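# Clamp tube in vise, extract pin into tray

## Task

Get the tube gripped in the vise, then draw the red-handled pin out of it without the clamped tube shifting. Finish with the entire pin resting flat on the tray's floor, lower than the tray's rim, and the tube still clamped in its original spot. The tray may be relocated, provided it sits upright on the table and away from both the tube and the vise's movable jaw. Nothing the robot holds may be what keeps the result in place. At the end the robot must have released everything and backed off, touching neither the tube nor the movable jaw, not even indirectly through a loose object.

## Robot and tools

Robot: a single six-joint arm with a parallel two-finger gripper. The joints, base outward, are waist, shoulder, elbow, wrist pitch, wrist yaw and wrist roll, with ranges in rad of -3.054 to 3.054, 0.000 to 3.142, 0.000 to 2.356, -1.571 to 1.571, -1.571 to 1.571 and -3.142 to 3.142. Load limits in N m, same order: 17.4, 21.6, 21.5, 5.67, 5.65, 5.3. A carried object's weight adds to these. If contact pushes a joint to its limit, the arm halts for 10 s and the rest of that call is dropped.

Frame: every pose is given in the scene frame. Its origin sits on the table top straight below the arm's base, +z is up, and +y is to the left when facing along +x. The base itself can be slightly tilted. The gripper's fingers extend along its own +x axis and close along its own y axis. end_effector_position is the point midway between the finger pads, roughly 3 to 4 cm back from the tips.

A row is always 8 numbers: x, y, z in metres, then the orientation quaternion qw, qx, qy, qz (w first), then opening. These are absolute targets in the scene frame, not offsets. Opening is an absolute command from -1 to 1: +1 is fully open (0.088 m), the bare fingers close together near -0.80, and anything lower does nothing more. A full close needs at least about 0.5 s. To hold an object, command an opening well under the reported grip_measured; a bigger gap squeezes harder, up to about 34 N per pad. Fast closing can squeeze harder still. Readings may be off by about 1 mm, consistently within a scene.

execute_actions(actions): actions is a list of actions. Each action is a list of 1 to 15 rows, each row run for one 1/30 s step. If fewer than 15 rows are given, the last row repeats, so each action lasts 0.5 s. An empty list just returns state and images. A target more than 0.6 m from the gripper's position at the start of its action, measured along any gripper axis, is rejected. If the first action fails that test against the latest reported state, or any action is malformed, nothing runs. Include the desired quaternion in every row; do not copy the reported one, which may have drifted. On each step the commanded pose is limited to 70 mm and 16 degrees away from the measured pose, and position is favoured over orientation. After an action the arm only continues up to that last limited pose, so long trips need more actions.

move(target, speed, blocking): target is one absolute 8-number row as above. The gripper follows a straight path lasting 0.5 to 10 s. A path needing longer is cut off after 10 s, before reaching the target. speed is in m/s, 0.002 to 0.5, default 0.25; rotation is capped at twice that value in rad/s and takes the shorter way round. The opening is applied when the move begins. The path does not stop for obstacles, and the hand can lag, wander or exceed speed, especially with the arm stretched out. The result adds a move: line giving the ending (done, off_target, moving, held, fault), the limits that acted (paced means the sent pose was clipped; held means a check blocked steps, after which the arm may jump ahead quickly) and the distance from target. With blocking=false the call returns after 0.5 s while the arm keeps going. Until a result shows the move has ended, other motions are refused, so use wait(0) to poll, or stop.

wait(seconds): 0 to 10 s; the arm keeps its last command, and a running move carries on. stop(): brakes a running move; the arm needs some distance to brake, more at speed, and the fingers keep moving. zoom_image(camera, region): camera is cam_high (fixed, overhead) or cam_wrist (on the hand), both 504x504. region is [x0, y0, x1, y1] in pixels from the top-left, at most 504 by 504. read_manual(section): only licence texts. finished_scene(scene): ends the current scene, given by its number; irreversible, and the result says whether it succeeded.

Results: a state line with the gripper position, quaternion and velocities; Joint positions and Joint velocities for the six joints plus finger gap in metres; grip_measured on the opening scale; Hand target, the pose currently being driven to; step readings of end_effector_position, with HELD where a row was held back. "pose unreachable" means the clearance check altered or blocked a command. MOTOR HOT warns from 50 °C; at 95 °C an OVER-TEMPERATURE FAULT holds the arm, and prolonged overheating can cut power so the arm falls limp. Camera calibration lines report any change in camera parameters.

Practice: friction can leave the hand short or tilted, and tiny moves may not happen, so check pose after each move and correct. While a reply is being written the robot keeps its last command. Faster contact hits harder, and aiming past a contact point keeps pressing. Avoid dropping things, slamming, hard shoves, and anything falling off the table. Loose objects may occasionally be nudged by outside disturbances.

Each tool is called after "Call:" as a command line: name --argument value for each argument, lists and objects as JSON in quotes; but a table of rows of numbers goes row by row, as --pt "numbers of a row", without its own name.

## Session

Call:
execute_actions --actions '[]'

Scene clock: 0.00 s.
end_effector_position=(+0.2559, -0.3189, +0.2630) grip_measured=+0.826 end_effector_quat_wxyz=(-0.123, -0.574, +0.121, +0.801) end_effector_velocity=(-0.000, -0.001, +0.002) end_effector_angular_velocity=(-0.013, +0.004, +0.010)
Joint positions: [-1.195  1.064  1.501 -1.202 -0.015  2.145  0.079]
Joint velocities: [-0.002 -0.007 -0.002  0.007  0.007 -0.007 -0.   ]
Heat: hottest elbow 27 °C (+0.0 °C/min).
Hand target: +0.256, -0.319, +0.263; -0.123, -0.574, +0.121, +0.801
camera_calibration (this result's frames):
cam_wrist: T_world_to_cam=[[-0.105626, 0.919833, -0.377823, 0.437513], [0.994405, 0.0981278, -0.0391033, -0.17849], [0.00110639, -0.379839, -0.925052, 0.198789], [0, 0, 0, 1]] pos_world=[0.223484, -0.309416, 0.342213]

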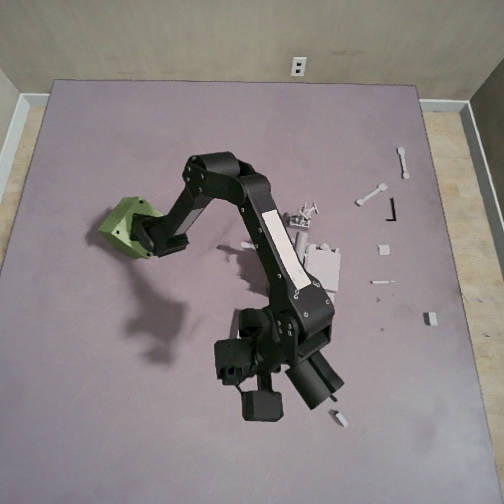

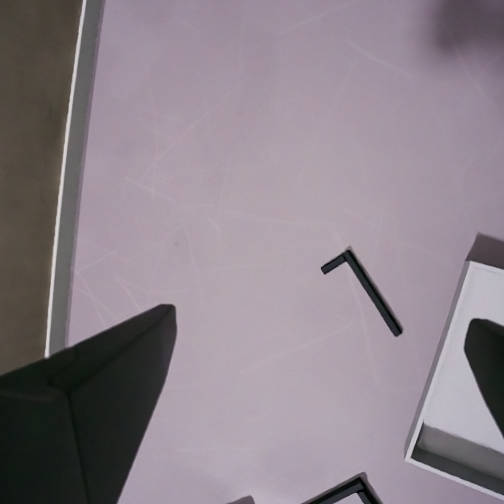

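Call:
move --target '[0.27,-0.09,0.22,0.774,0.052,0.627,-0.0645,0.5]' --speed 0.4

Call:
move --target '[0.25,-0.02,0.17,0.774,0.052,0.627,-0.0645,0.5]' --speed 0.15

Call:
zoom_image --camera "cam_high" --region '[220, 190, 400, 370]'

Scene clock: 10.07 s.
end_effector_position=(+0.2703, -0.0914, +0.2191) grip_measured=+0.500 end_effector_quat_wxyz=(+0.775, +0.054, +0.626, -0.067) end_effector_velocity=(+0.001, +0.003, -0.001) end_effector_angular_velocity=(+0.010, +0.000, +0.015)
Joint positions: [ 0.461  0.509  0.837 -1.112  0.715  0.295  0.064]
Joint velocities: [ 0.007  0.007 -0.002  0.007 -0.007 -0.007  0.   ]
Heat: hottest elbow 28 °C (+6.0 °C/min).
Hand target: +0.271, -0.091, +0.219; +0.774, +0.050, +0.628, -0.064
Off the commanded pose: 0.002 m, 0 deg.
move: done
camera_calibration (this result's frames):
cam_wrist: T_world_to_cam=[[-0.130249, -0.990164, -0.0510848, -0.0263295], [-0.986978, 0.124579, 0.10176, 0.2903], [-0.0943948, 0.0636737, -0.993496, 0.325961], [0, 0, 0, 1]] pos_world=[0.313859, -0.082991, 0.292956]

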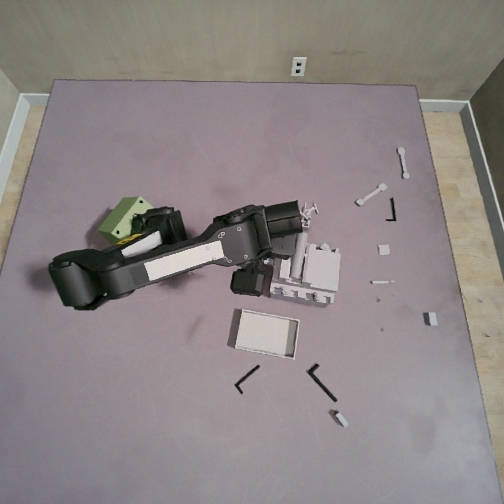

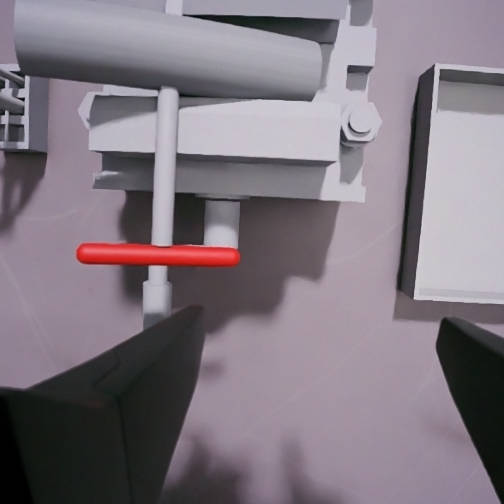

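Scene clock: 11.10 s.
end_effector_position=(+0.2524, -0.0218, +0.1721) grip_measured=+0.500 end_effector_quat_wxyz=(+0.776, +0.056, +0.625, -0.066) end_effector_velocity=(-0.002, +0.001, -0.003) end_effector_angular_velocity=(-0.003, +0.010, +0.008)
Joint positions: [ 0.768  0.672  0.6   -0.962  0.903  0.644  0.064]
Joint velocities: [-0.007  0.007 -0.007  0.007 -0.007 -0.007 -0.   ]
Heat: hottest elbow 28 °C (+5.4 °C/min).
Hand target: +0.250, -0.020, +0.170; +0.775, +0.052, +0.627, -0.065
Off the commanded pose: 0.004 m, 1 deg.
move: done
camera_calibration (this result's frames):
cam_wrist: T_world_to_cam=[[-0.13081, -0.989814, -0.0561787, 0.0388011], [-0.987223, 0.124848, 0.0990138, 0.269327], [-0.0909915, 0.0684129, -0.993499, 0.272385], [0, 0, 0, 1]] pos_world=[0.295747, -0.0138537, 0.246127]

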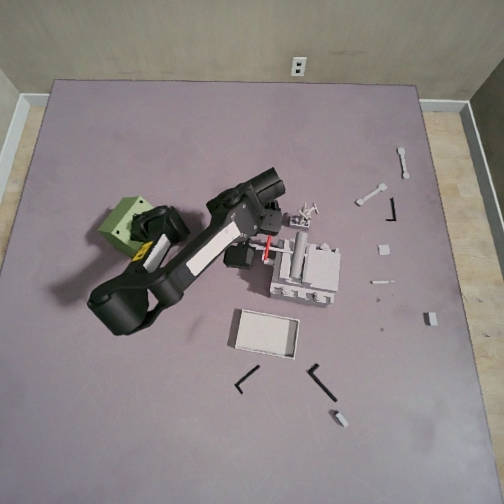

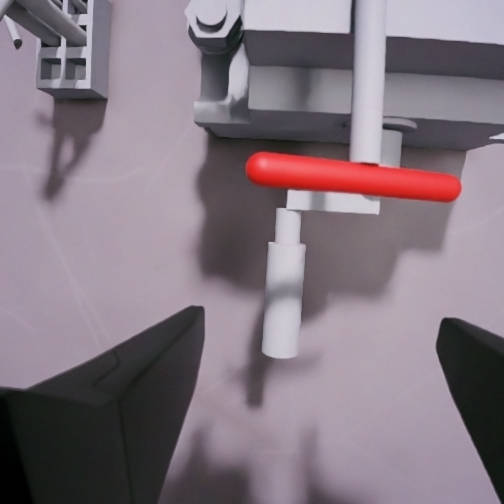

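Region (220, 190, 400, 370) of cam_high's 504x504 image, scaled by 2.800, with more detail than that image has.

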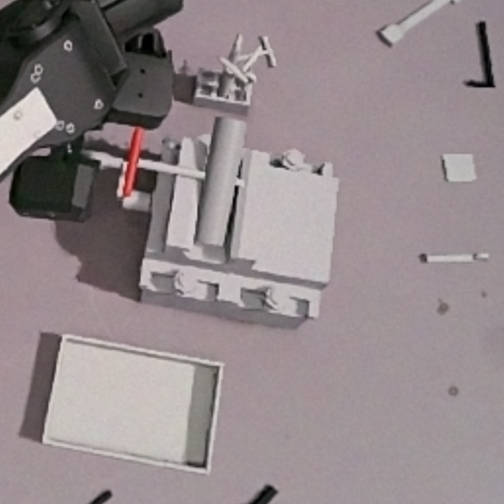

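Call:
move --target '[0.296,-0.035,0.195,0.774,0.052,0.627,-0.0645,1]' --speed 0.1

Call:
move --target '[0.297,-0.034,0.156,0.774,0.052,0.627,-0.0645,1]' --speed 0.05

Call:
move --target '[0.297,-0.034,0.156,0.774,0.052,0.627,-0.0645,0.3]' --speed 0.05

Call:
move --target '[0.308,-0.0375,0.199,0.774,0.052,0.627,-0.0645,0.3]' --speed 0.04

Scene clock: 30.30 s.
end_effector_position=(+0.2942, -0.0348, +0.1944) grip_measured=+0.989 end_effector_quat_wxyz=(+0.775, +0.053, +0.626, -0.065) end_effector_velocity=(-0.002, -0.003, -0.002) end_effector_angular_velocity=(-0.017, +0.023, +0.026)
Joint positions: [ 0.675  0.756  0.791 -0.981  0.853  0.519  0.087]
Joint velocities: [-0.017  0.007  0.007 -0.022 -0.007 -0.022 -0.   ]
Heat: hottest elbow 28 °C (+2.0 °C/min).
Hand target: +0.296, -0.035, +0.195; +0.774, +0.052, +0.627, -0.065
Off the commanded pose: 0.002 m, 0 deg.
move: done
camera_calibration (this result's frames):
cam_wrist: T_world_to_cam=[[-0.125171, -0.990765, -0.0521185, 0.0302267], [-0.987648, 0.119442, 0.101415, 0.309469], [-0.0942531, 0.0641689, -0.993478, 0.299995], [0, 0, 0, 1]] pos_world=[0.337705, -0.0262664, 0.268229]

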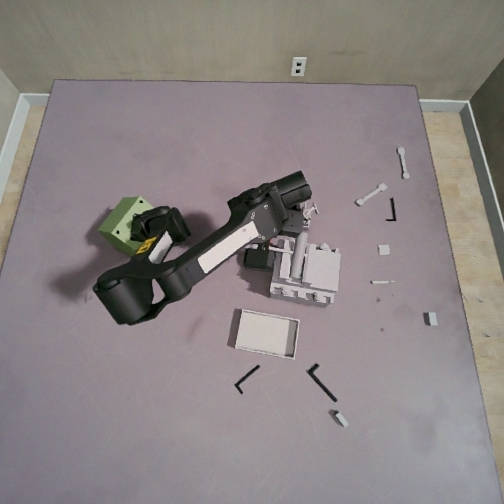

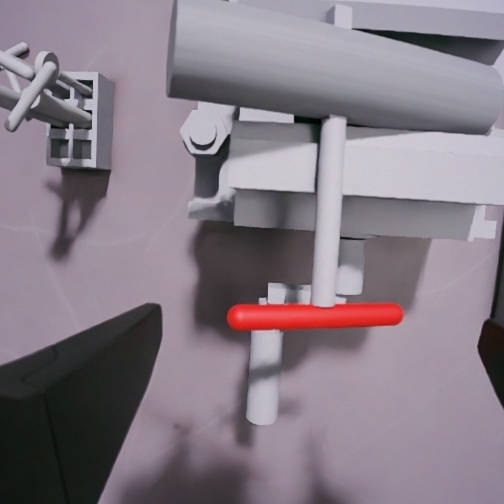

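Scene clock: 31.40 s.
end_effector_position=(+0.2997, -0.0351, +0.1594) grip_measured=+0.989 end_effector_quat_wxyz=(+0.777, +0.056, +0.623, -0.067) end_effector_velocity=(-0.004, +0.000, -0.004) end_effector_angular_velocity=(-0.001, +0.023, +0.039)
Joint positions: [ 0.471  0.756  0.674 -0.697  0.72   0.299  0.087]
Joint velocities: [-0.017  0.002 -0.007 -0.007 -0.022 -0.037 -0.   ]
Heat: hottest elbow 28 °C (+1.9 °C/min).
Hand target: +0.297, -0.034, +0.156; +0.774, +0.052, +0.627, -0.065
Off the commanded pose: 0.004 m, 1 deg.
move: done
camera_calibration (this result's frames):
cam_wrist: T_world_to_cam=[[-0.131324, -0.989788, -0.0554459, 0.0312228], [-0.987575, 0.125751, 0.0942432, 0.319781], [-0.0863084, 0.0671334, -0.994004, 0.263542], [0, 0, 0, 1]] pos_world=[0.342654, -0.0270013, 0.233556]

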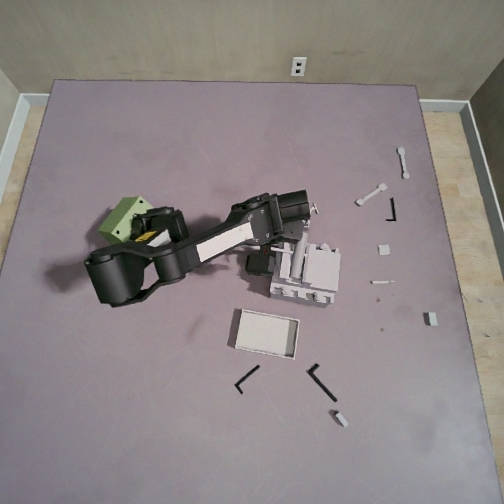

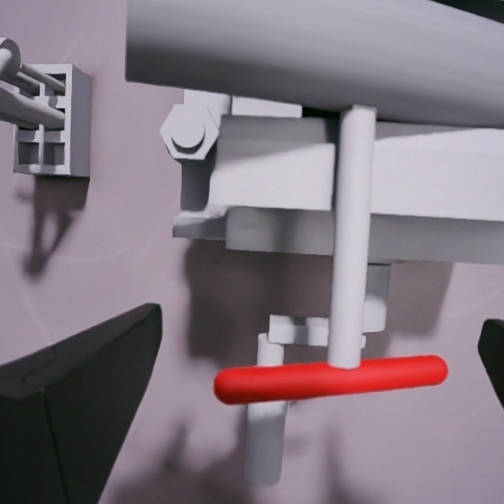

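Scene clock: 32.10 s.
end_effector_position=(+0.2996, -0.0351, +0.1592) grip_measured=+0.367 end_effector_quat_wxyz=(+0.777, +0.056, +0.623, -0.067) end_effector_velocity=(-0.002, +0.000, -0.001) end_effector_angular_velocity=(+0.002, +0.008, +0.011)
Joint positions: [ 0.47   0.756  0.673 -0.696  0.72   0.298  0.057]
Joint velocities: [-0.002 -0.002 -0.002 -0.007 -0.007 -0.007 -0.   ]
Heat: hottest elbow 28 °C (+1.9 °C/min).
Hand target: +0.297, -0.034, +0.156; +0.774, +0.052, +0.627, -0.065
Off the commanded pose: 0.004 m, 1 deg.
move: done
camera_calibration (this result's frames):
cam_wrist: T_world_to_cam=[[-0.130967, -0.98987, -0.0548113, 0.0309261], [-0.987619, 0.125455, 0.0941763, 0.319772], [-0.086346, 0.0664667, -0.994046, 0.263345], [0, 0, 0, 1]] pos_world=[0.342602, -0.0270077, 0.233357]

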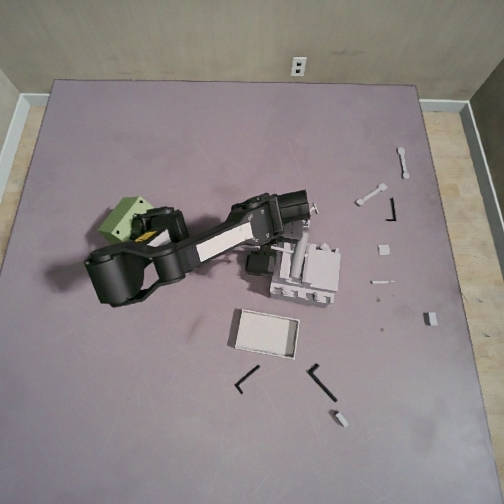

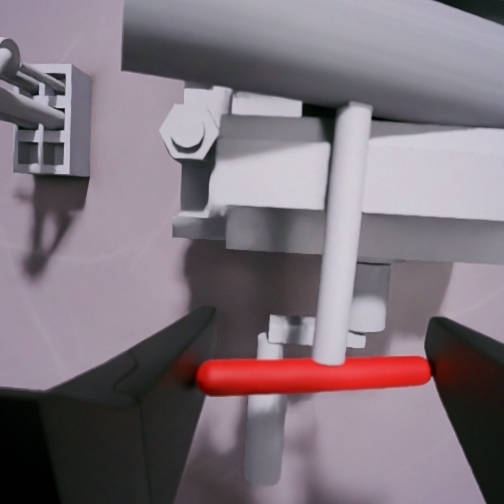

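Scene clock: 33.43 s.
end_effector_position=(+0.3043, -0.0372, +0.1958) grip_measured=+0.364 end_effector_quat_wxyz=(+0.771, +0.049, +0.631, -0.063) end_effector_velocity=(-0.003, +0.001, +0.000) end_effector_angular_velocity=(-0.006, +0.019, +0.016)
Joint positions: [ 0.635  0.788  0.835 -0.974  0.826  0.474  0.057]
Joint velocities: [ 0.017  0.012  0.007 -0.037  0.007  0.022 -0.   ]
Heat: hottest elbow 28 °C (+1.8 °C/min).
Hand target: +0.308, -0.037, +0.199; +0.774, +0.052, +0.627, -0.064
Off the commanded pose: 0.005 m, 1 deg.
move: done
camera_calibration (this result's frames):
cam_wrist: T_world_to_cam=[[-0.117352, -0.991954, -0.0475014, 0.0258144], [-0.987251, 0.111349, 0.113743, 0.316763], [-0.107538, 0.0602438, -0.992374, 0.306165], [0, 0, 0, 1]] pos_world=[0.348678, -0.0281091, 0.269027]

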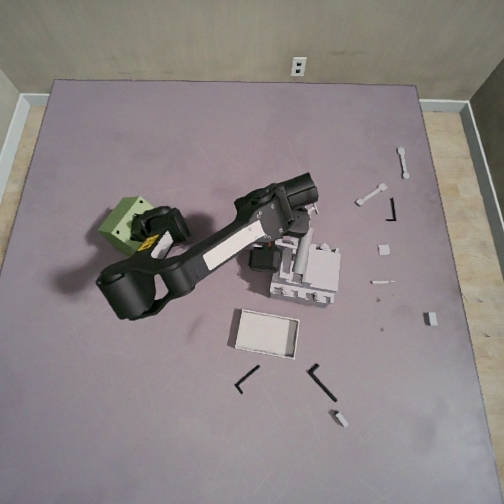

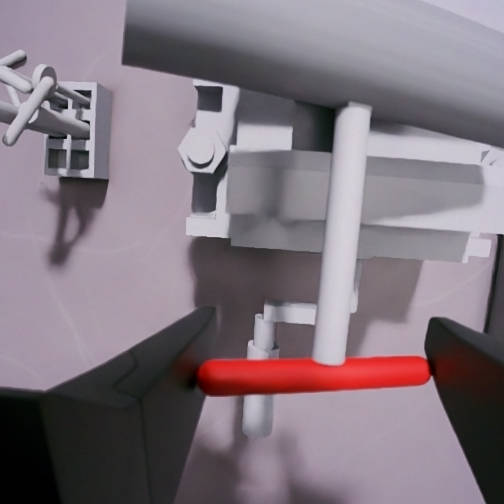

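Call:
move --target '[0.332,-0.045,0.23,0.503,-0.069,0.857,-0.09,0.2]' --speed 0.1

Call:
zoom_image --camera "cam_high" --region '[220, 190, 400, 370]'

Scene clock: 49.07 s.
end_effector_position=(+0.3310, -0.0433, +0.2273) grip_measured=+0.200 end_effector_quat_wxyz=(+0.612, +0.006, +0.791, -0.027) end_effector_velocity=(-0.004, -0.003, +0.001) end_effector_angular_velocity=(+0.002, +0.019, +0.025)
Joint positions: [ 0.525  1.209  1.404 -1.571  0.581  0.571  0.049]
Joint velocities: [-0.007 -0.002  0.002 -0.022 -0.007 -0.022 -0.   ]
Heat: hottest elbow 29 °C (+2.4 °C/min).
Hand target: +0.332, -0.045, +0.229; +0.614, +0.010, +0.789, -0.027
Off the commanded pose: 0.003 m, 18 deg; orientation clipped at the last step of the last action.
joint sent to its limit — the command would take joint 4 (wrist pitch) past its lower limit, so that joint was sent only as far as its limit.
move: off_target; limits=paced
camera_calibration (this result's frames):
cam_wrist: T_world_to_cam=[[-0.0274067, -0.999175, -0.0299818, -0.0096807], [-0.843213, 0.00699924, 0.537534, 0.191608], [-0.53688, 0.0400131, -0.842709, 0.447906], [0, 0, 0, 1]] pos_world=[0.401773, -0.0289359, 0.274168]

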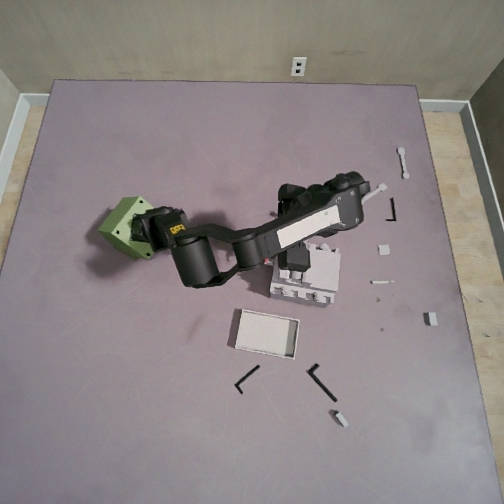

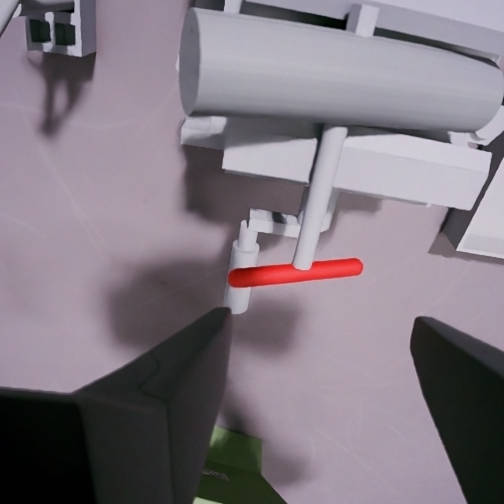

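Region (220, 190, 400, 370) of cam_high's 504x504 image, scaled by 2.800, with more detail than that image has.

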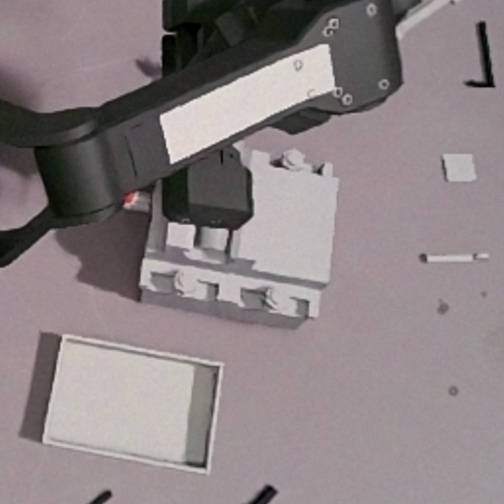

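Call:
move --target '[0.318,-0.043,0.195,0.884,0.038,0.46,-0.074,-0.3]' --speed 0.2

Call:
move --target '[0.316,-0.043,0.159,0.884,0.038,0.46,-0.074,-0.3]' --speed 0.03

Scene clock: 67.27 s.
end_effector_position=(+0.3201, -0.0431, +0.1969) grip_measured=-0.300 end_effector_quat_wxyz=(+0.884, +0.041, +0.459, -0.075) end_effector_velocity=(-0.003, +0.002, -0.003) end_effector_angular_velocity=(-0.009, +0.004, +0.022)
Joint positions: [ 0.641  0.49   0.48  -0.287  0.93  -0.001  0.024]
Joint velocities: [-0.002 -0.007 -0.017  0.007 -0.007 -0.022 -0.   ]
Heat: hottest elbow 30 °C (+2.0 °C/min).
Hand target: +0.318, -0.043, +0.195; +0.884, +0.039, +0.460, -0.074
Off the commanded pose: 0.003 m, 0 deg.
move: done
camera_calibration (this result's frames):
cam_wrist: T_world_to_cam=[[-0.111667, -0.993135, -0.0348459, 0.01748], [-0.948575, 0.116977, -0.294144, 0.400986], [0.296201, 0.000207903, -0.955126, 0.170155], [0, 0, 0, 1]] pos_world=[0.331918, -0.0295815, 0.281076]

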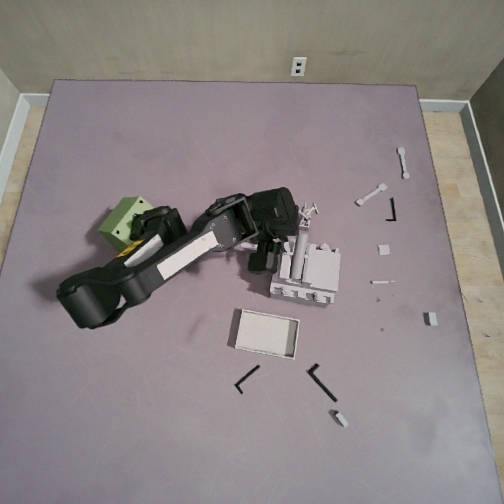

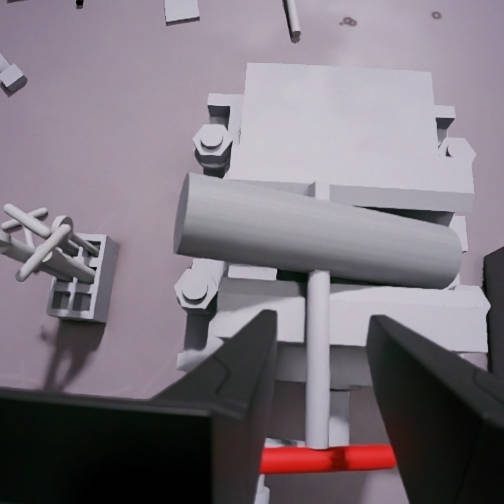

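Scene clock: 68.83 s.
end_effector_position=(+0.3186, -0.0449, +0.1634) grip_measured=-0.300 end_effector_quat_wxyz=(+0.886, +0.043, +0.455, -0.077) end_effector_velocity=(-0.001, +0.001, -0.003) end_effector_angular_velocity=(-0.006, +0.011, +0.029)
Joint positions: [ 0.43   0.514  0.361 -0.071  0.727 -0.086  0.024]
Joint velocities: [-0.012  0.002 -0.002 -0.007 -0.022 -0.022 -0.   ]
Heat: hottest elbow 30 °C (+2.0 °C/min).
Hand target: +0.316, -0.043, +0.159; +0.884, +0.038, +0.460, -0.074
Off the commanded pose: 0.005 m, 1 deg.
move: done
camera_calibration (this result's frames):
cam_wrist: T_world_to_cam=[[-0.117446, -0.992416, -0.0362937, 0.0165562], [-0.944818, 0.122918, -0.303661, 0.390589], [0.305819, -0.00137273, -0.952089, 0.134962], [0, 0, 0, 1]] pos_world=[0.329706, -0.0313946, 0.247703]

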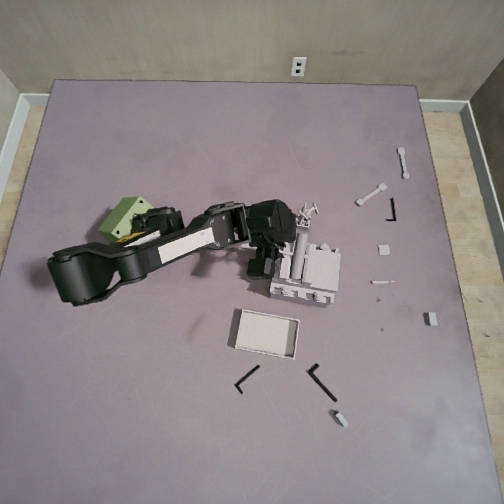

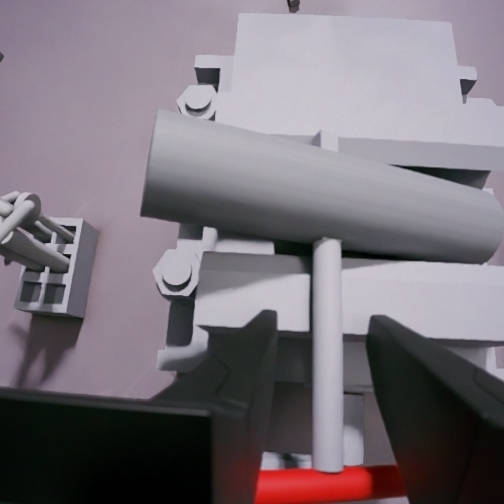

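Call:
move --target '[0.315,-0.044,0.155,0.884,0.038,0.46,-0.074,-0.3]' --speed 0.03

Call:
move --target '[0.315,-0.044,0.155,0.884,0.038,0.46,-0.074,-1]' --speed 0.03

Call:
move --target '[0.316,-0.045,0.185,0.884,0.038,0.46,-0.074,-1]' --speed 0.04

Call:
move --target '[0.353,-0.057,0.219,0.609,-0.028,0.793,0.021,-1]' --speed 0.12

Scene clock: 78.17 s.
end_effector_position=(+0.3190, -0.0453, +0.1616) grip_measured=-0.300 end_effector_quat_wxyz=(+0.887, +0.044, +0.452, -0.077) end_effector_velocity=(+0.000, +0.002, +0.000) end_effector_angular_velocity=(+0.013, -0.010, +0.013)
Joint positions: [ 0.414  0.514  0.353 -0.052  0.708 -0.094  0.024]
Joint velocities: [-0.002 -0.007 -0.007  0.007 -0.022 -0.007 -0.   ]
Heat: hottest elbow 29 °C (+1.0 °C/min).
Hand target: +0.315, -0.044, +0.155; +0.884, +0.038, +0.460, -0.074
Off the commanded pose: 0.008 m, 1 deg.
move: done
camera_calibration (this result's frames):
cam_wrist: T_world_to_cam=[[-0.116947, -0.992394, -0.0384525, 0.0162757], [-0.943104, 0.123106, -0.308869, 0.390735], [0.311254, 0.000143464, -0.950327, 0.131198], [0, 0, 0, 1]] pos_world=[0.329571, -0.0319687, 0.245993]

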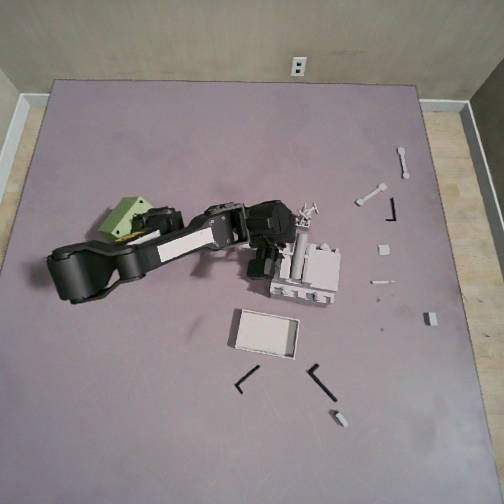

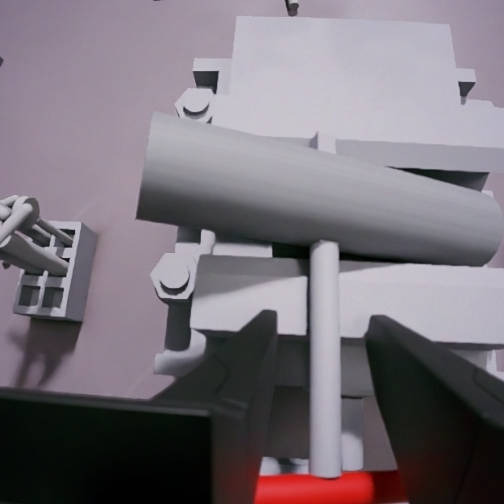

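Scene clock: 78.87 s.
end_effector_position=(+0.3192, -0.0468, +0.1618) grip_measured=-0.648 end_effector_quat_wxyz=(+0.888, +0.043, +0.451, -0.079) end_effector_velocity=(-0.005, +0.003, -0.004) end_effector_angular_velocity=(-0.010, +0.021, +0.039)
Joint positions: [ 0.408  0.511  0.352 -0.048  0.708 -0.097  0.007]
Joint velocities: [ 0.002 -0.002 -0.007 -0.022 -0.007 -0.022 -0.   ]
Heat: hottest elbow 29 °C (+1.0 °C/min).
Hand target: +0.315, -0.044, +0.155; +0.884, +0.038, +0.460, -0.074
Off the commanded pose: 0.008 m, 1 deg.
move: done
camera_calibration (this result's frames):
cam_wrist: T_world_to_cam=[[-0.121207, -0.992006, -0.0351094, 0.0156467], [-0.941872, 0.126103, -0.311408, 0.391346], [0.313346, -0.00467632, -0.949627, 0.130319], [0, 0, 0, 1]] pos_world=[0.329659, -0.0332188, 0.246172]

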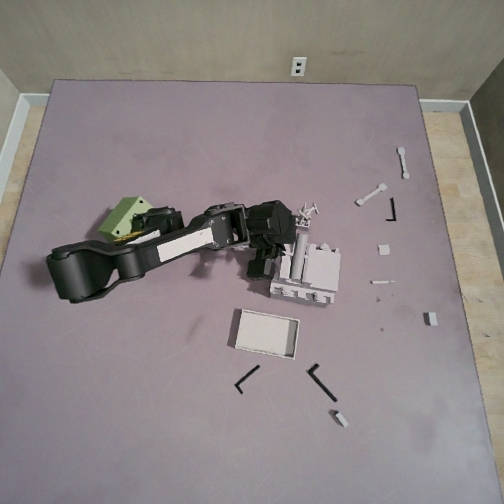

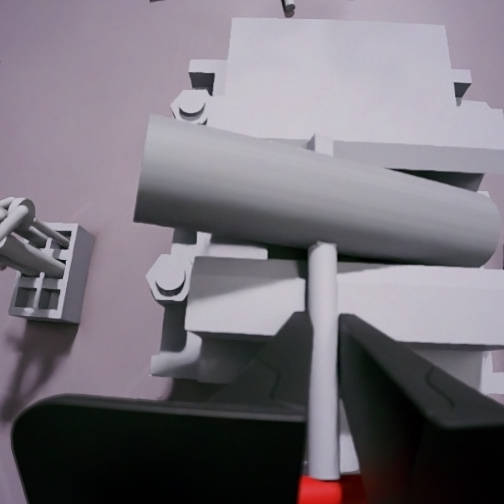

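Scene clock: 79.80 s.
end_effector_position=(+0.3146, -0.0431, +0.1811) grip_measured=-0.649 end_effector_quat_wxyz=(+0.882, +0.032, +0.464, -0.070) end_effector_velocity=(-0.004, +0.000, -0.000) end_effector_angular_velocity=(-0.019, +0.018, +0.022)
Joint positions: [ 0.557  0.482  0.422 -0.224  0.85  -0.049  0.007]
Joint velocities: [ 0.017 -0.007  0.002 -0.037  0.022 -0.007  0.   ]
Heat: hottest elbow 30 °C (+2.0 °C/min).
Hand target: +0.316, -0.045, +0.185; +0.884, +0.038, +0.460, -0.074
Off the commanded pose: 0.005 m, 1 deg.
move: done
camera_calibration (this result's frames):
cam_wrist: T_world_to_cam=[[-0.0950667, -0.995215, -0.0225754, 0.00880755], [-0.953699, 0.0975545, -0.284502, 0.390176], [0.285343, -0.00551652, -0.95841, 0.160494], [0, 0, 0, 1]] pos_world=[0.327152, -0.0284127, 0.265023]

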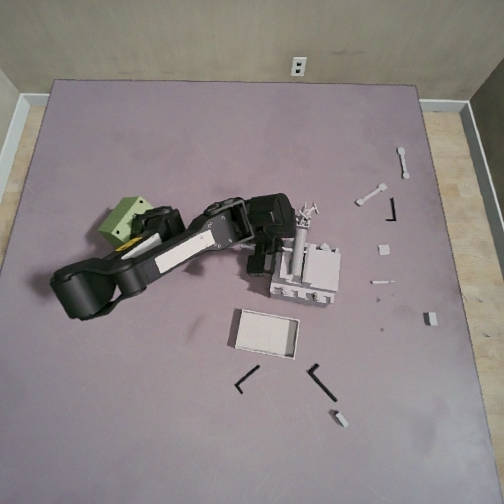

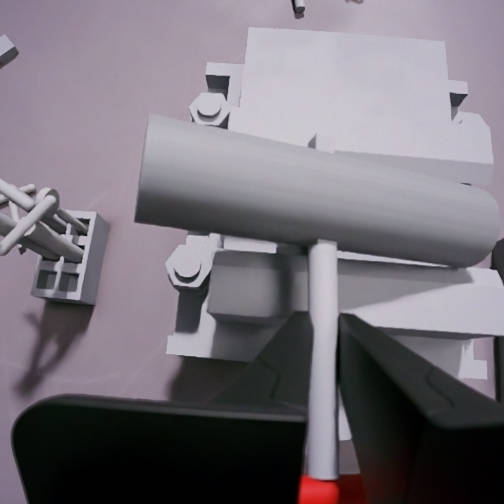

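Scene clock: 83.87 s.
end_effector_position=(+0.3513, -0.0575, +0.2191) grip_measured=-0.650 end_effector_quat_wxyz=(+0.610, -0.031, +0.792, +0.021) end_effector_velocity=(-0.000, -0.002, +0.003) end_effector_angular_velocity=(+0.009, +0.010, +0.022)
Joint positions: [ 0.406  1.25   1.479 -1.533  0.552  0.314  0.007]
Joint velocities: [-0.002  0.002  0.017 -0.022 -0.007 -0.022 -0.   ]
Heat: hottest elbow 30 °C (+2.0 °C/min).
Hand target: +0.353, -0.057, +0.219; +0.609, -0.029, +0.793, +0.020
Off the commanded pose: 0.002 m, 0 deg.
move: done
camera_calibration (this result's frames):
cam_wrist: T_world_to_cam=[[0.0890085, -0.994155, -0.0610967, -0.0573688], [-0.834559, -0.107921, 0.540244, 0.20305], [-0.54368, 0.00290252, -0.839287, 0.451978], [0, 0, 0, 1]] pos_world=[0.420295, -0.0364321, 0.266138]

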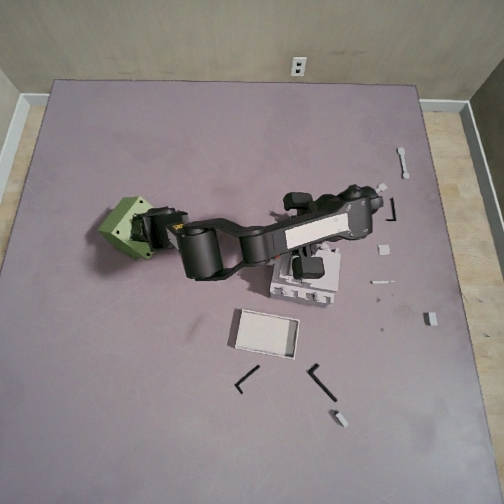

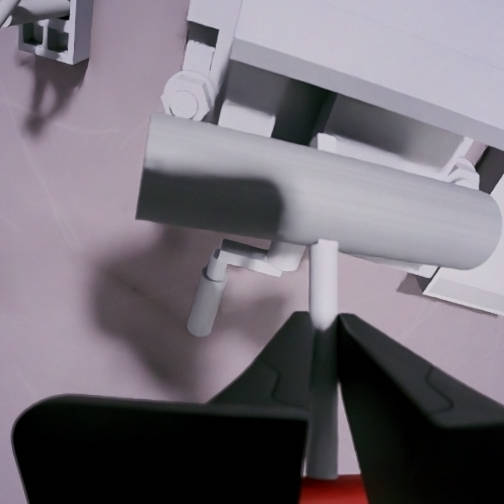

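Call:
move --target '[0.353,-0.051,0.194,0.609,-0.028,0.793,0.021,-1]' --speed 0.02

Scene clock: 90.73 s.
end_effector_position=(+0.3566, -0.0536, +0.1984) grip_measured=-0.650 end_effector_quat_wxyz=(+0.618, -0.024, +0.786, +0.016) end_effector_velocity=(-0.004, -0.001, -0.001) end_effector_angular_velocity=(+0.002, +0.015, +0.007)
Joint positions: [ 0.357  1.258  1.421 -1.415  0.54   0.264  0.007]
Joint velocities: [-0.007 -0.002 -0.007 -0.007 -0.007 -0.007 -0.   ]
Heat: hottest elbow 30 °C (+2.0 °C/min).
Hand target: +0.353, -0.051, +0.194; +0.609, -0.028, +0.793, +0.021
Off the commanded pose: 0.006 m, 1 deg.
move: done
camera_calibration (this result's frames):
cam_wrist: T_world_to_cam=[[0.0729055, -0.995484, -0.0608033, -0.0495305], [-0.846768, -0.0939947, 0.523593, 0.227541], [-0.526944, 0.0133135, -0.849796, 0.43411], [0, 0, 0, 1]] pos_world=[0.425037, -0.0336987, 0.246755]

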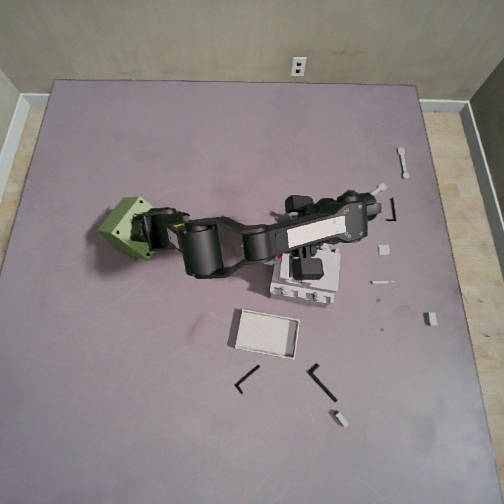

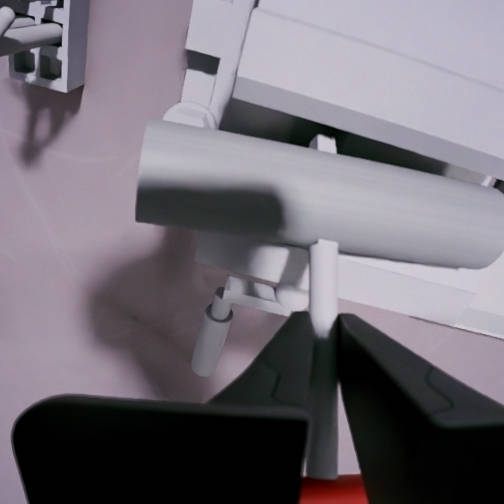

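Call:
move --target '[0.353,-0.051,0.194,0.609,-0.028,0.793,0.021,-0.2]' --speed 0.02

Call:
move --target '[0.365,-0.053,0.25,0.705,0.055,0.705,-0.055,-0.2]' --speed 0.1

Call:
move --target '[0.27,-0.035,0.24,0.774,0.052,0.627,-0.0645,-0.2]' --speed 0.15

Scene clock: 98.03 s.
end_effector_position=(+0.3559, -0.0530, +0.1979) grip_measured=-0.200 end_effector_quat_wxyz=(+0.616, -0.023, +0.787, +0.018) end_effector_velocity=(-0.002, -0.003, +0.001) end_effector_angular_velocity=(-0.007, +0.001, +0.008)
Joint positions: [ 0.356  1.259  1.42  -1.416  0.536  0.264  0.029]
Joint velocities: [-0.002 -0.007 -0.002 -0.007  0.007 -0.007 -0.   ]
Heat: hottest elbow 30 °C (+1.0 °C/min).
Hand target: +0.353, -0.051, +0.194; +0.609, -0.028, +0.793, +0.021
Off the commanded pose: 0.005 m, 1 deg.
move: done
camera_calibration (this result's frames):
cam_wrist: T_world_to_cam=[[0.0738518, -0.995225, -0.0638256, -0.0486448], [-0.844389, -0.0964548, 0.526975, 0.225593], [-0.530615, 0.0149756, -0.847481, 0.434226], [0, 0, 0, 1]] pos_world=[0.424488, -0.0331557, 0.246011]

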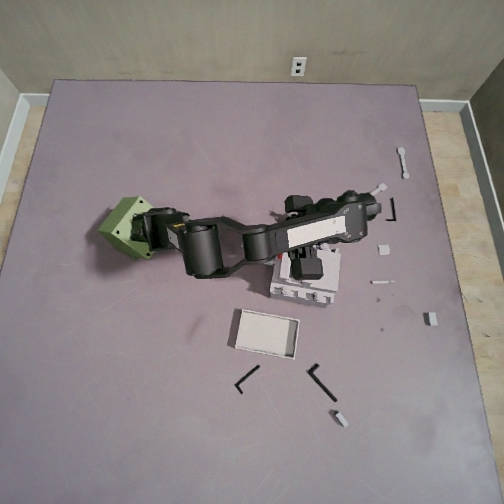

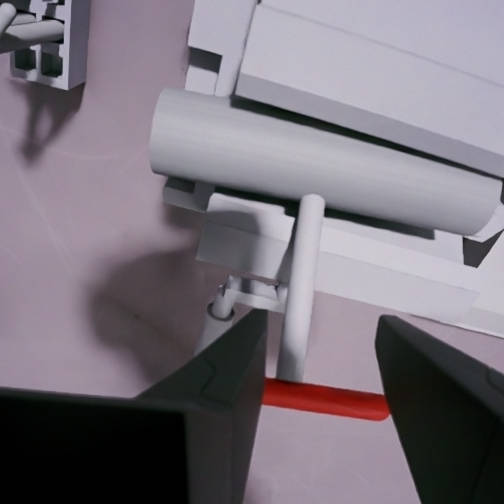

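Scene clock: 99.93 s.
end_effector_position=(+0.3643, -0.0511, +0.2468) grip_measured=-0.200 end_effector_quat_wxyz=(+0.701, +0.051, +0.709, -0.053) end_effector_velocity=(-0.003, -0.001, +0.002) end_effector_angular_velocity=(-0.004, +0.005, +0.012)
Joint positions: [ 0.577  1.123  1.42  -1.427  0.69   0.565  0.029]
Joint velocities: [ 0.012 -0.002  0.002 -0.022  0.007  0.007 -0.   ]
Heat: hottest elbow 30 °C (+1.0 °C/min).
Hand target: +0.365, -0.053, +0.250; +0.705, +0.055, +0.705, -0.055
Off the commanded pose: 0.004 m, 1 deg.
move: done
camera_calibration (this result's frames):
cam_wrist: T_world_to_cam=[[-0.116441, -0.991671, -0.0550443, 0.0230568], [-0.943481, 0.0931276, 0.318073, 0.304444], [-0.310298, 0.08897, -0.946467, 0.42807], [0, 0, 0, 1]] pos_world=[0.422751, -0.0435727, 0.309588]

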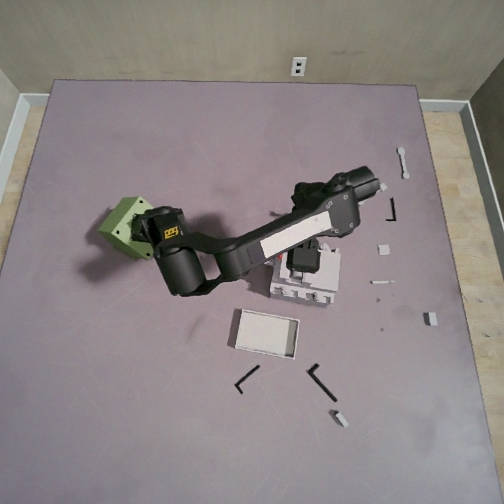

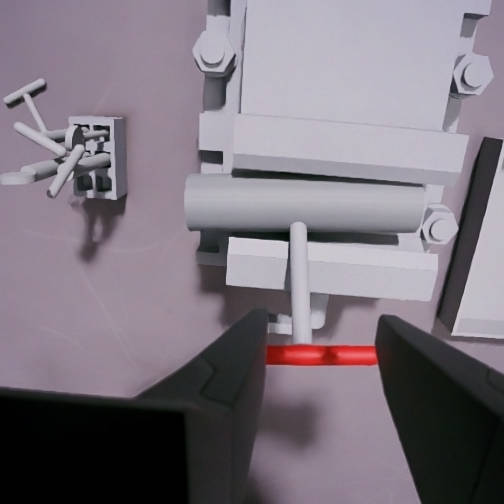

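Scene clock: 101.10 s.
end_effector_position=(+0.2726, -0.0349, +0.2404) grip_measured=-0.200 end_effector_quat_wxyz=(+0.774, +0.061, +0.628, -0.057) end_effector_velocity=(-0.006, -0.002, -0.002) end_effector_angular_velocity=(-0.004, +0.014, -0.004)
Joint positions: [ 1.101  0.842  0.945 -1.569  0.992  1.172  0.029]
Joint velocities: [ 0.017 -0.002 -0.012 -0.037 -0.007  0.051 -0.   ]
Heat: hottest elbow 30 °C (+1.0 °C/min).
Hand target: +0.271, -0.035, +0.239; +0.774, +0.058, +0.627, -0.057
Off the commanded pose: 0.003 m, 1 deg.
joint sent to its limit — the command would take joint 4 (wrist pitch) past its lower limit, so that joint was sent only as far as its limit.
move: done
camera_calibration (this result's frames):
cam_wrist: T_world_to_cam=[[-0.123965, -0.98954, -0.0737817, 0.0347043], [-0.987517, 0.115746, 0.10683, 0.281988], [-0.0971722, 0.0861038, -0.991536, 0.344799], [0, 0, 0, 1]] pos_world=[0.316275, -0.0279862, 0.314317]

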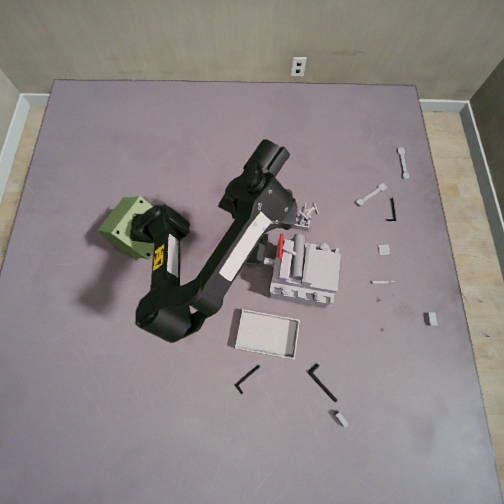

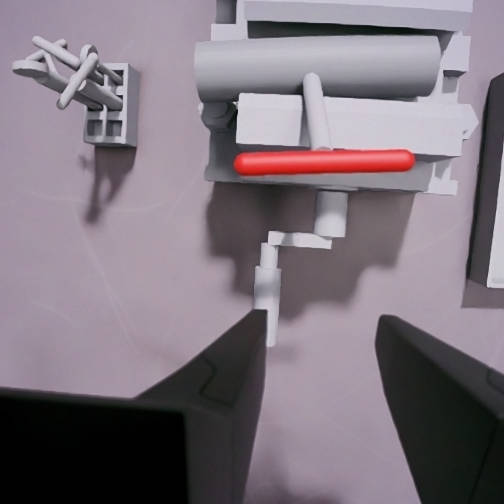

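Call:
move --target '[0.298,-0.039,0.188,0.774,0.052,0.627,-0.0645,-0.2]' --speed 0.1

Call:
move --target '[0.388,-0.055,0.215,0.774,0.052,0.627,-0.0645,-0.2]' --speed 0.04

Call:
move --target '[0.256,-0.012,0.17,0.774,0.052,0.627,-0.0645,0.2]' --speed 0.15

Call:
zoom_image --camera "cam_high" --region '[260, 220, 350, 310]'

Scene clock: 110.67 s.
end_effector_position=(+0.2998, -0.0389, +0.1895) grip_measured=-0.200 end_effector_quat_wxyz=(+0.775, +0.053, +0.627, -0.065) end_effector_velocity=(-0.001, +0.002, -0.003) end_effector_angular_velocity=(+0.016, +0.008, +0.031)
Joint positions: [ 0.605  0.754  0.788 -0.922  0.81   0.439  0.029]
Joint velocities: [-0.022 -0.007 -0.012  0.022 -0.037 -0.051 -0.   ]
Heat: hottest elbow 29 °C (+0.0 °C/min).
Hand target: +0.298, -0.039, +0.188; +0.774, +0.052, +0.628, -0.065
Off the commanded pose: 0.002 m, 0 deg.
move: done
camera_calibration (this result's frames):
cam_wrist: T_world_to_cam=[[-0.126094, -0.990692, -0.0512807, 0.0267181], [-0.987378, 0.120342, 0.102969, 0.315592], [-0.0958398, 0.0636173, -0.993362, 0.296352], [0, 0, 0, 1]] pos_world=[0.34338, -0.0303626, 0.263258]

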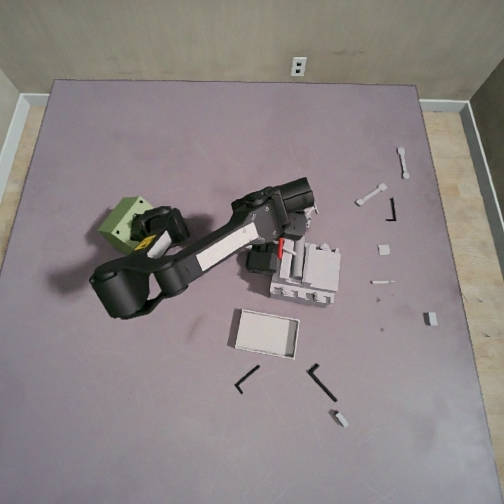

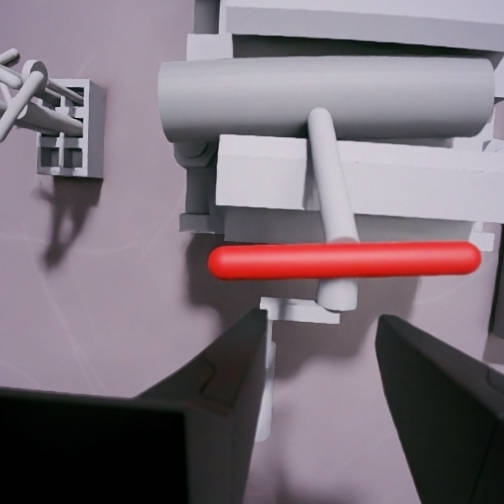

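Scene clock: 113.30 s.
end_effector_position=(+0.3861, -0.0557, +0.2158) grip_measured=-0.200 end_effector_quat_wxyz=(+0.776, +0.054, +0.625, -0.065) end_effector_velocity=(-0.004, +0.002, -0.003) end_effector_angular_velocity=(+0.009, +0.026, +0.023)
Joint positions: [ 0.459  0.996  1.166 -0.949  0.711  0.287  0.029]
Joint velocities: [-0.007  0.007  0.002 -0.022 -0.022 -0.007 -0.   ]
Heat: hottest elbow 29 °C (-1.0 °C/min).
Hand target: +0.388, -0.055, +0.215; +0.774, +0.052, +0.627, -0.065
Off the commanded pose: 0.002 m, 0 deg.
move: done
camera_calibration (this result's frames):
cam_wrist: T_world_to_cam=[[-0.127154, -0.990459, -0.0531244, 0.0231415], [-0.987621, 0.121466, 0.099256, 0.401093], [-0.0918562, 0.0650876, -0.993643, 0.330447], [0, 0, 0, 1]] pos_world=[0.429424, -0.0473063, 0.289765]

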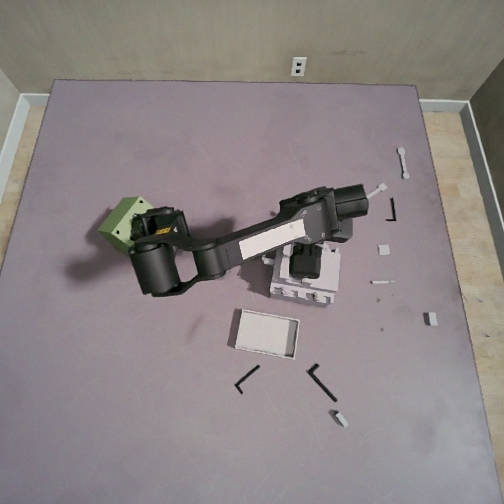

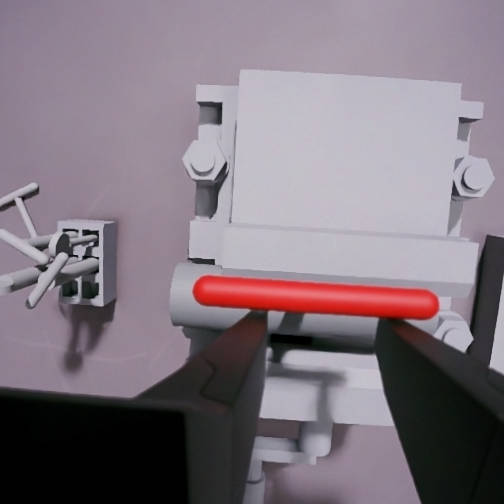

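Scene clock: 114.70 s.
end_effector_position=(+0.2588, -0.0118, +0.1711) grip_measured=+0.200 end_effector_quat_wxyz=(+0.775, +0.053, +0.627, -0.065) end_effector_velocity=(-0.004, +0.000, -0.000) end_effector_angular_velocity=(+0.003, +0.004, -0.021)
Joint positions: [ 0.789  0.743  0.618 -0.94   0.913  0.672  0.049]
Joint velocities: [ 0.017 -0.002 -0.007 -0.022  0.007  0.051 -0.   ]
Heat: hottest elbow 29 °C (-1.0 °C/min).
Hand target: +0.256, -0.012, +0.170; +0.775, +0.052, +0.627, -0.064
Off the commanded pose: 0.003 m, 0 deg.
move: done
camera_calibration (this result's frames):
cam_wrist: T_world_to_cam=[[-0.125433, -0.990682, -0.0530658, 0.0476204], [-0.987483, 0.119515, 0.10292, 0.27382], [-0.0956187, 0.0653111, -0.993273, 0.272386], [0, 0, 0, 1]] pos_world=[0.302411, -0.00333876, 0.244899]

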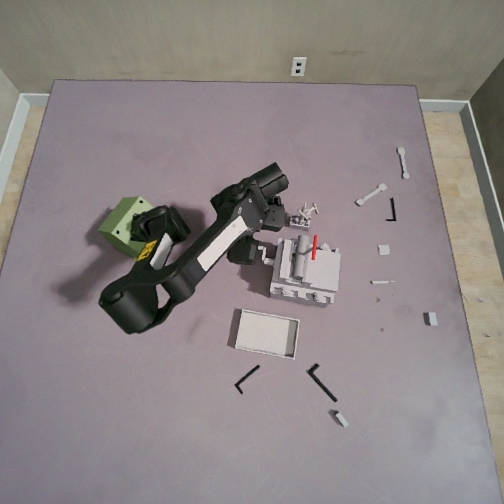

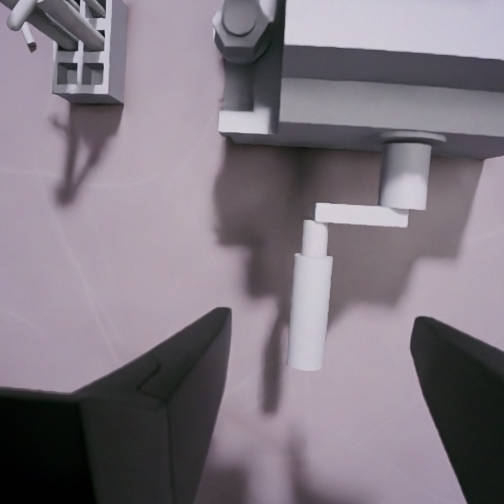

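Region (260, 220, 350, 310) of cam_high's 504x504 image, scaled by 5.600, with more detail than that image has.

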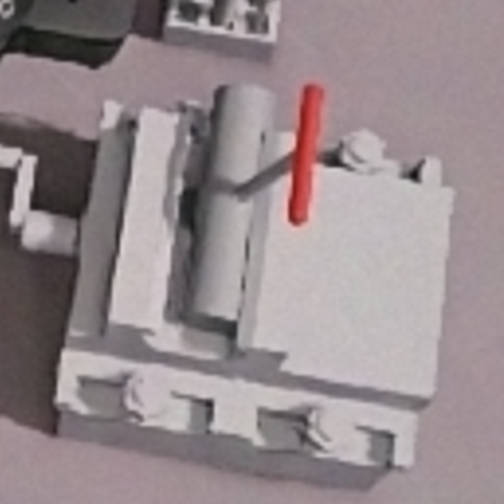

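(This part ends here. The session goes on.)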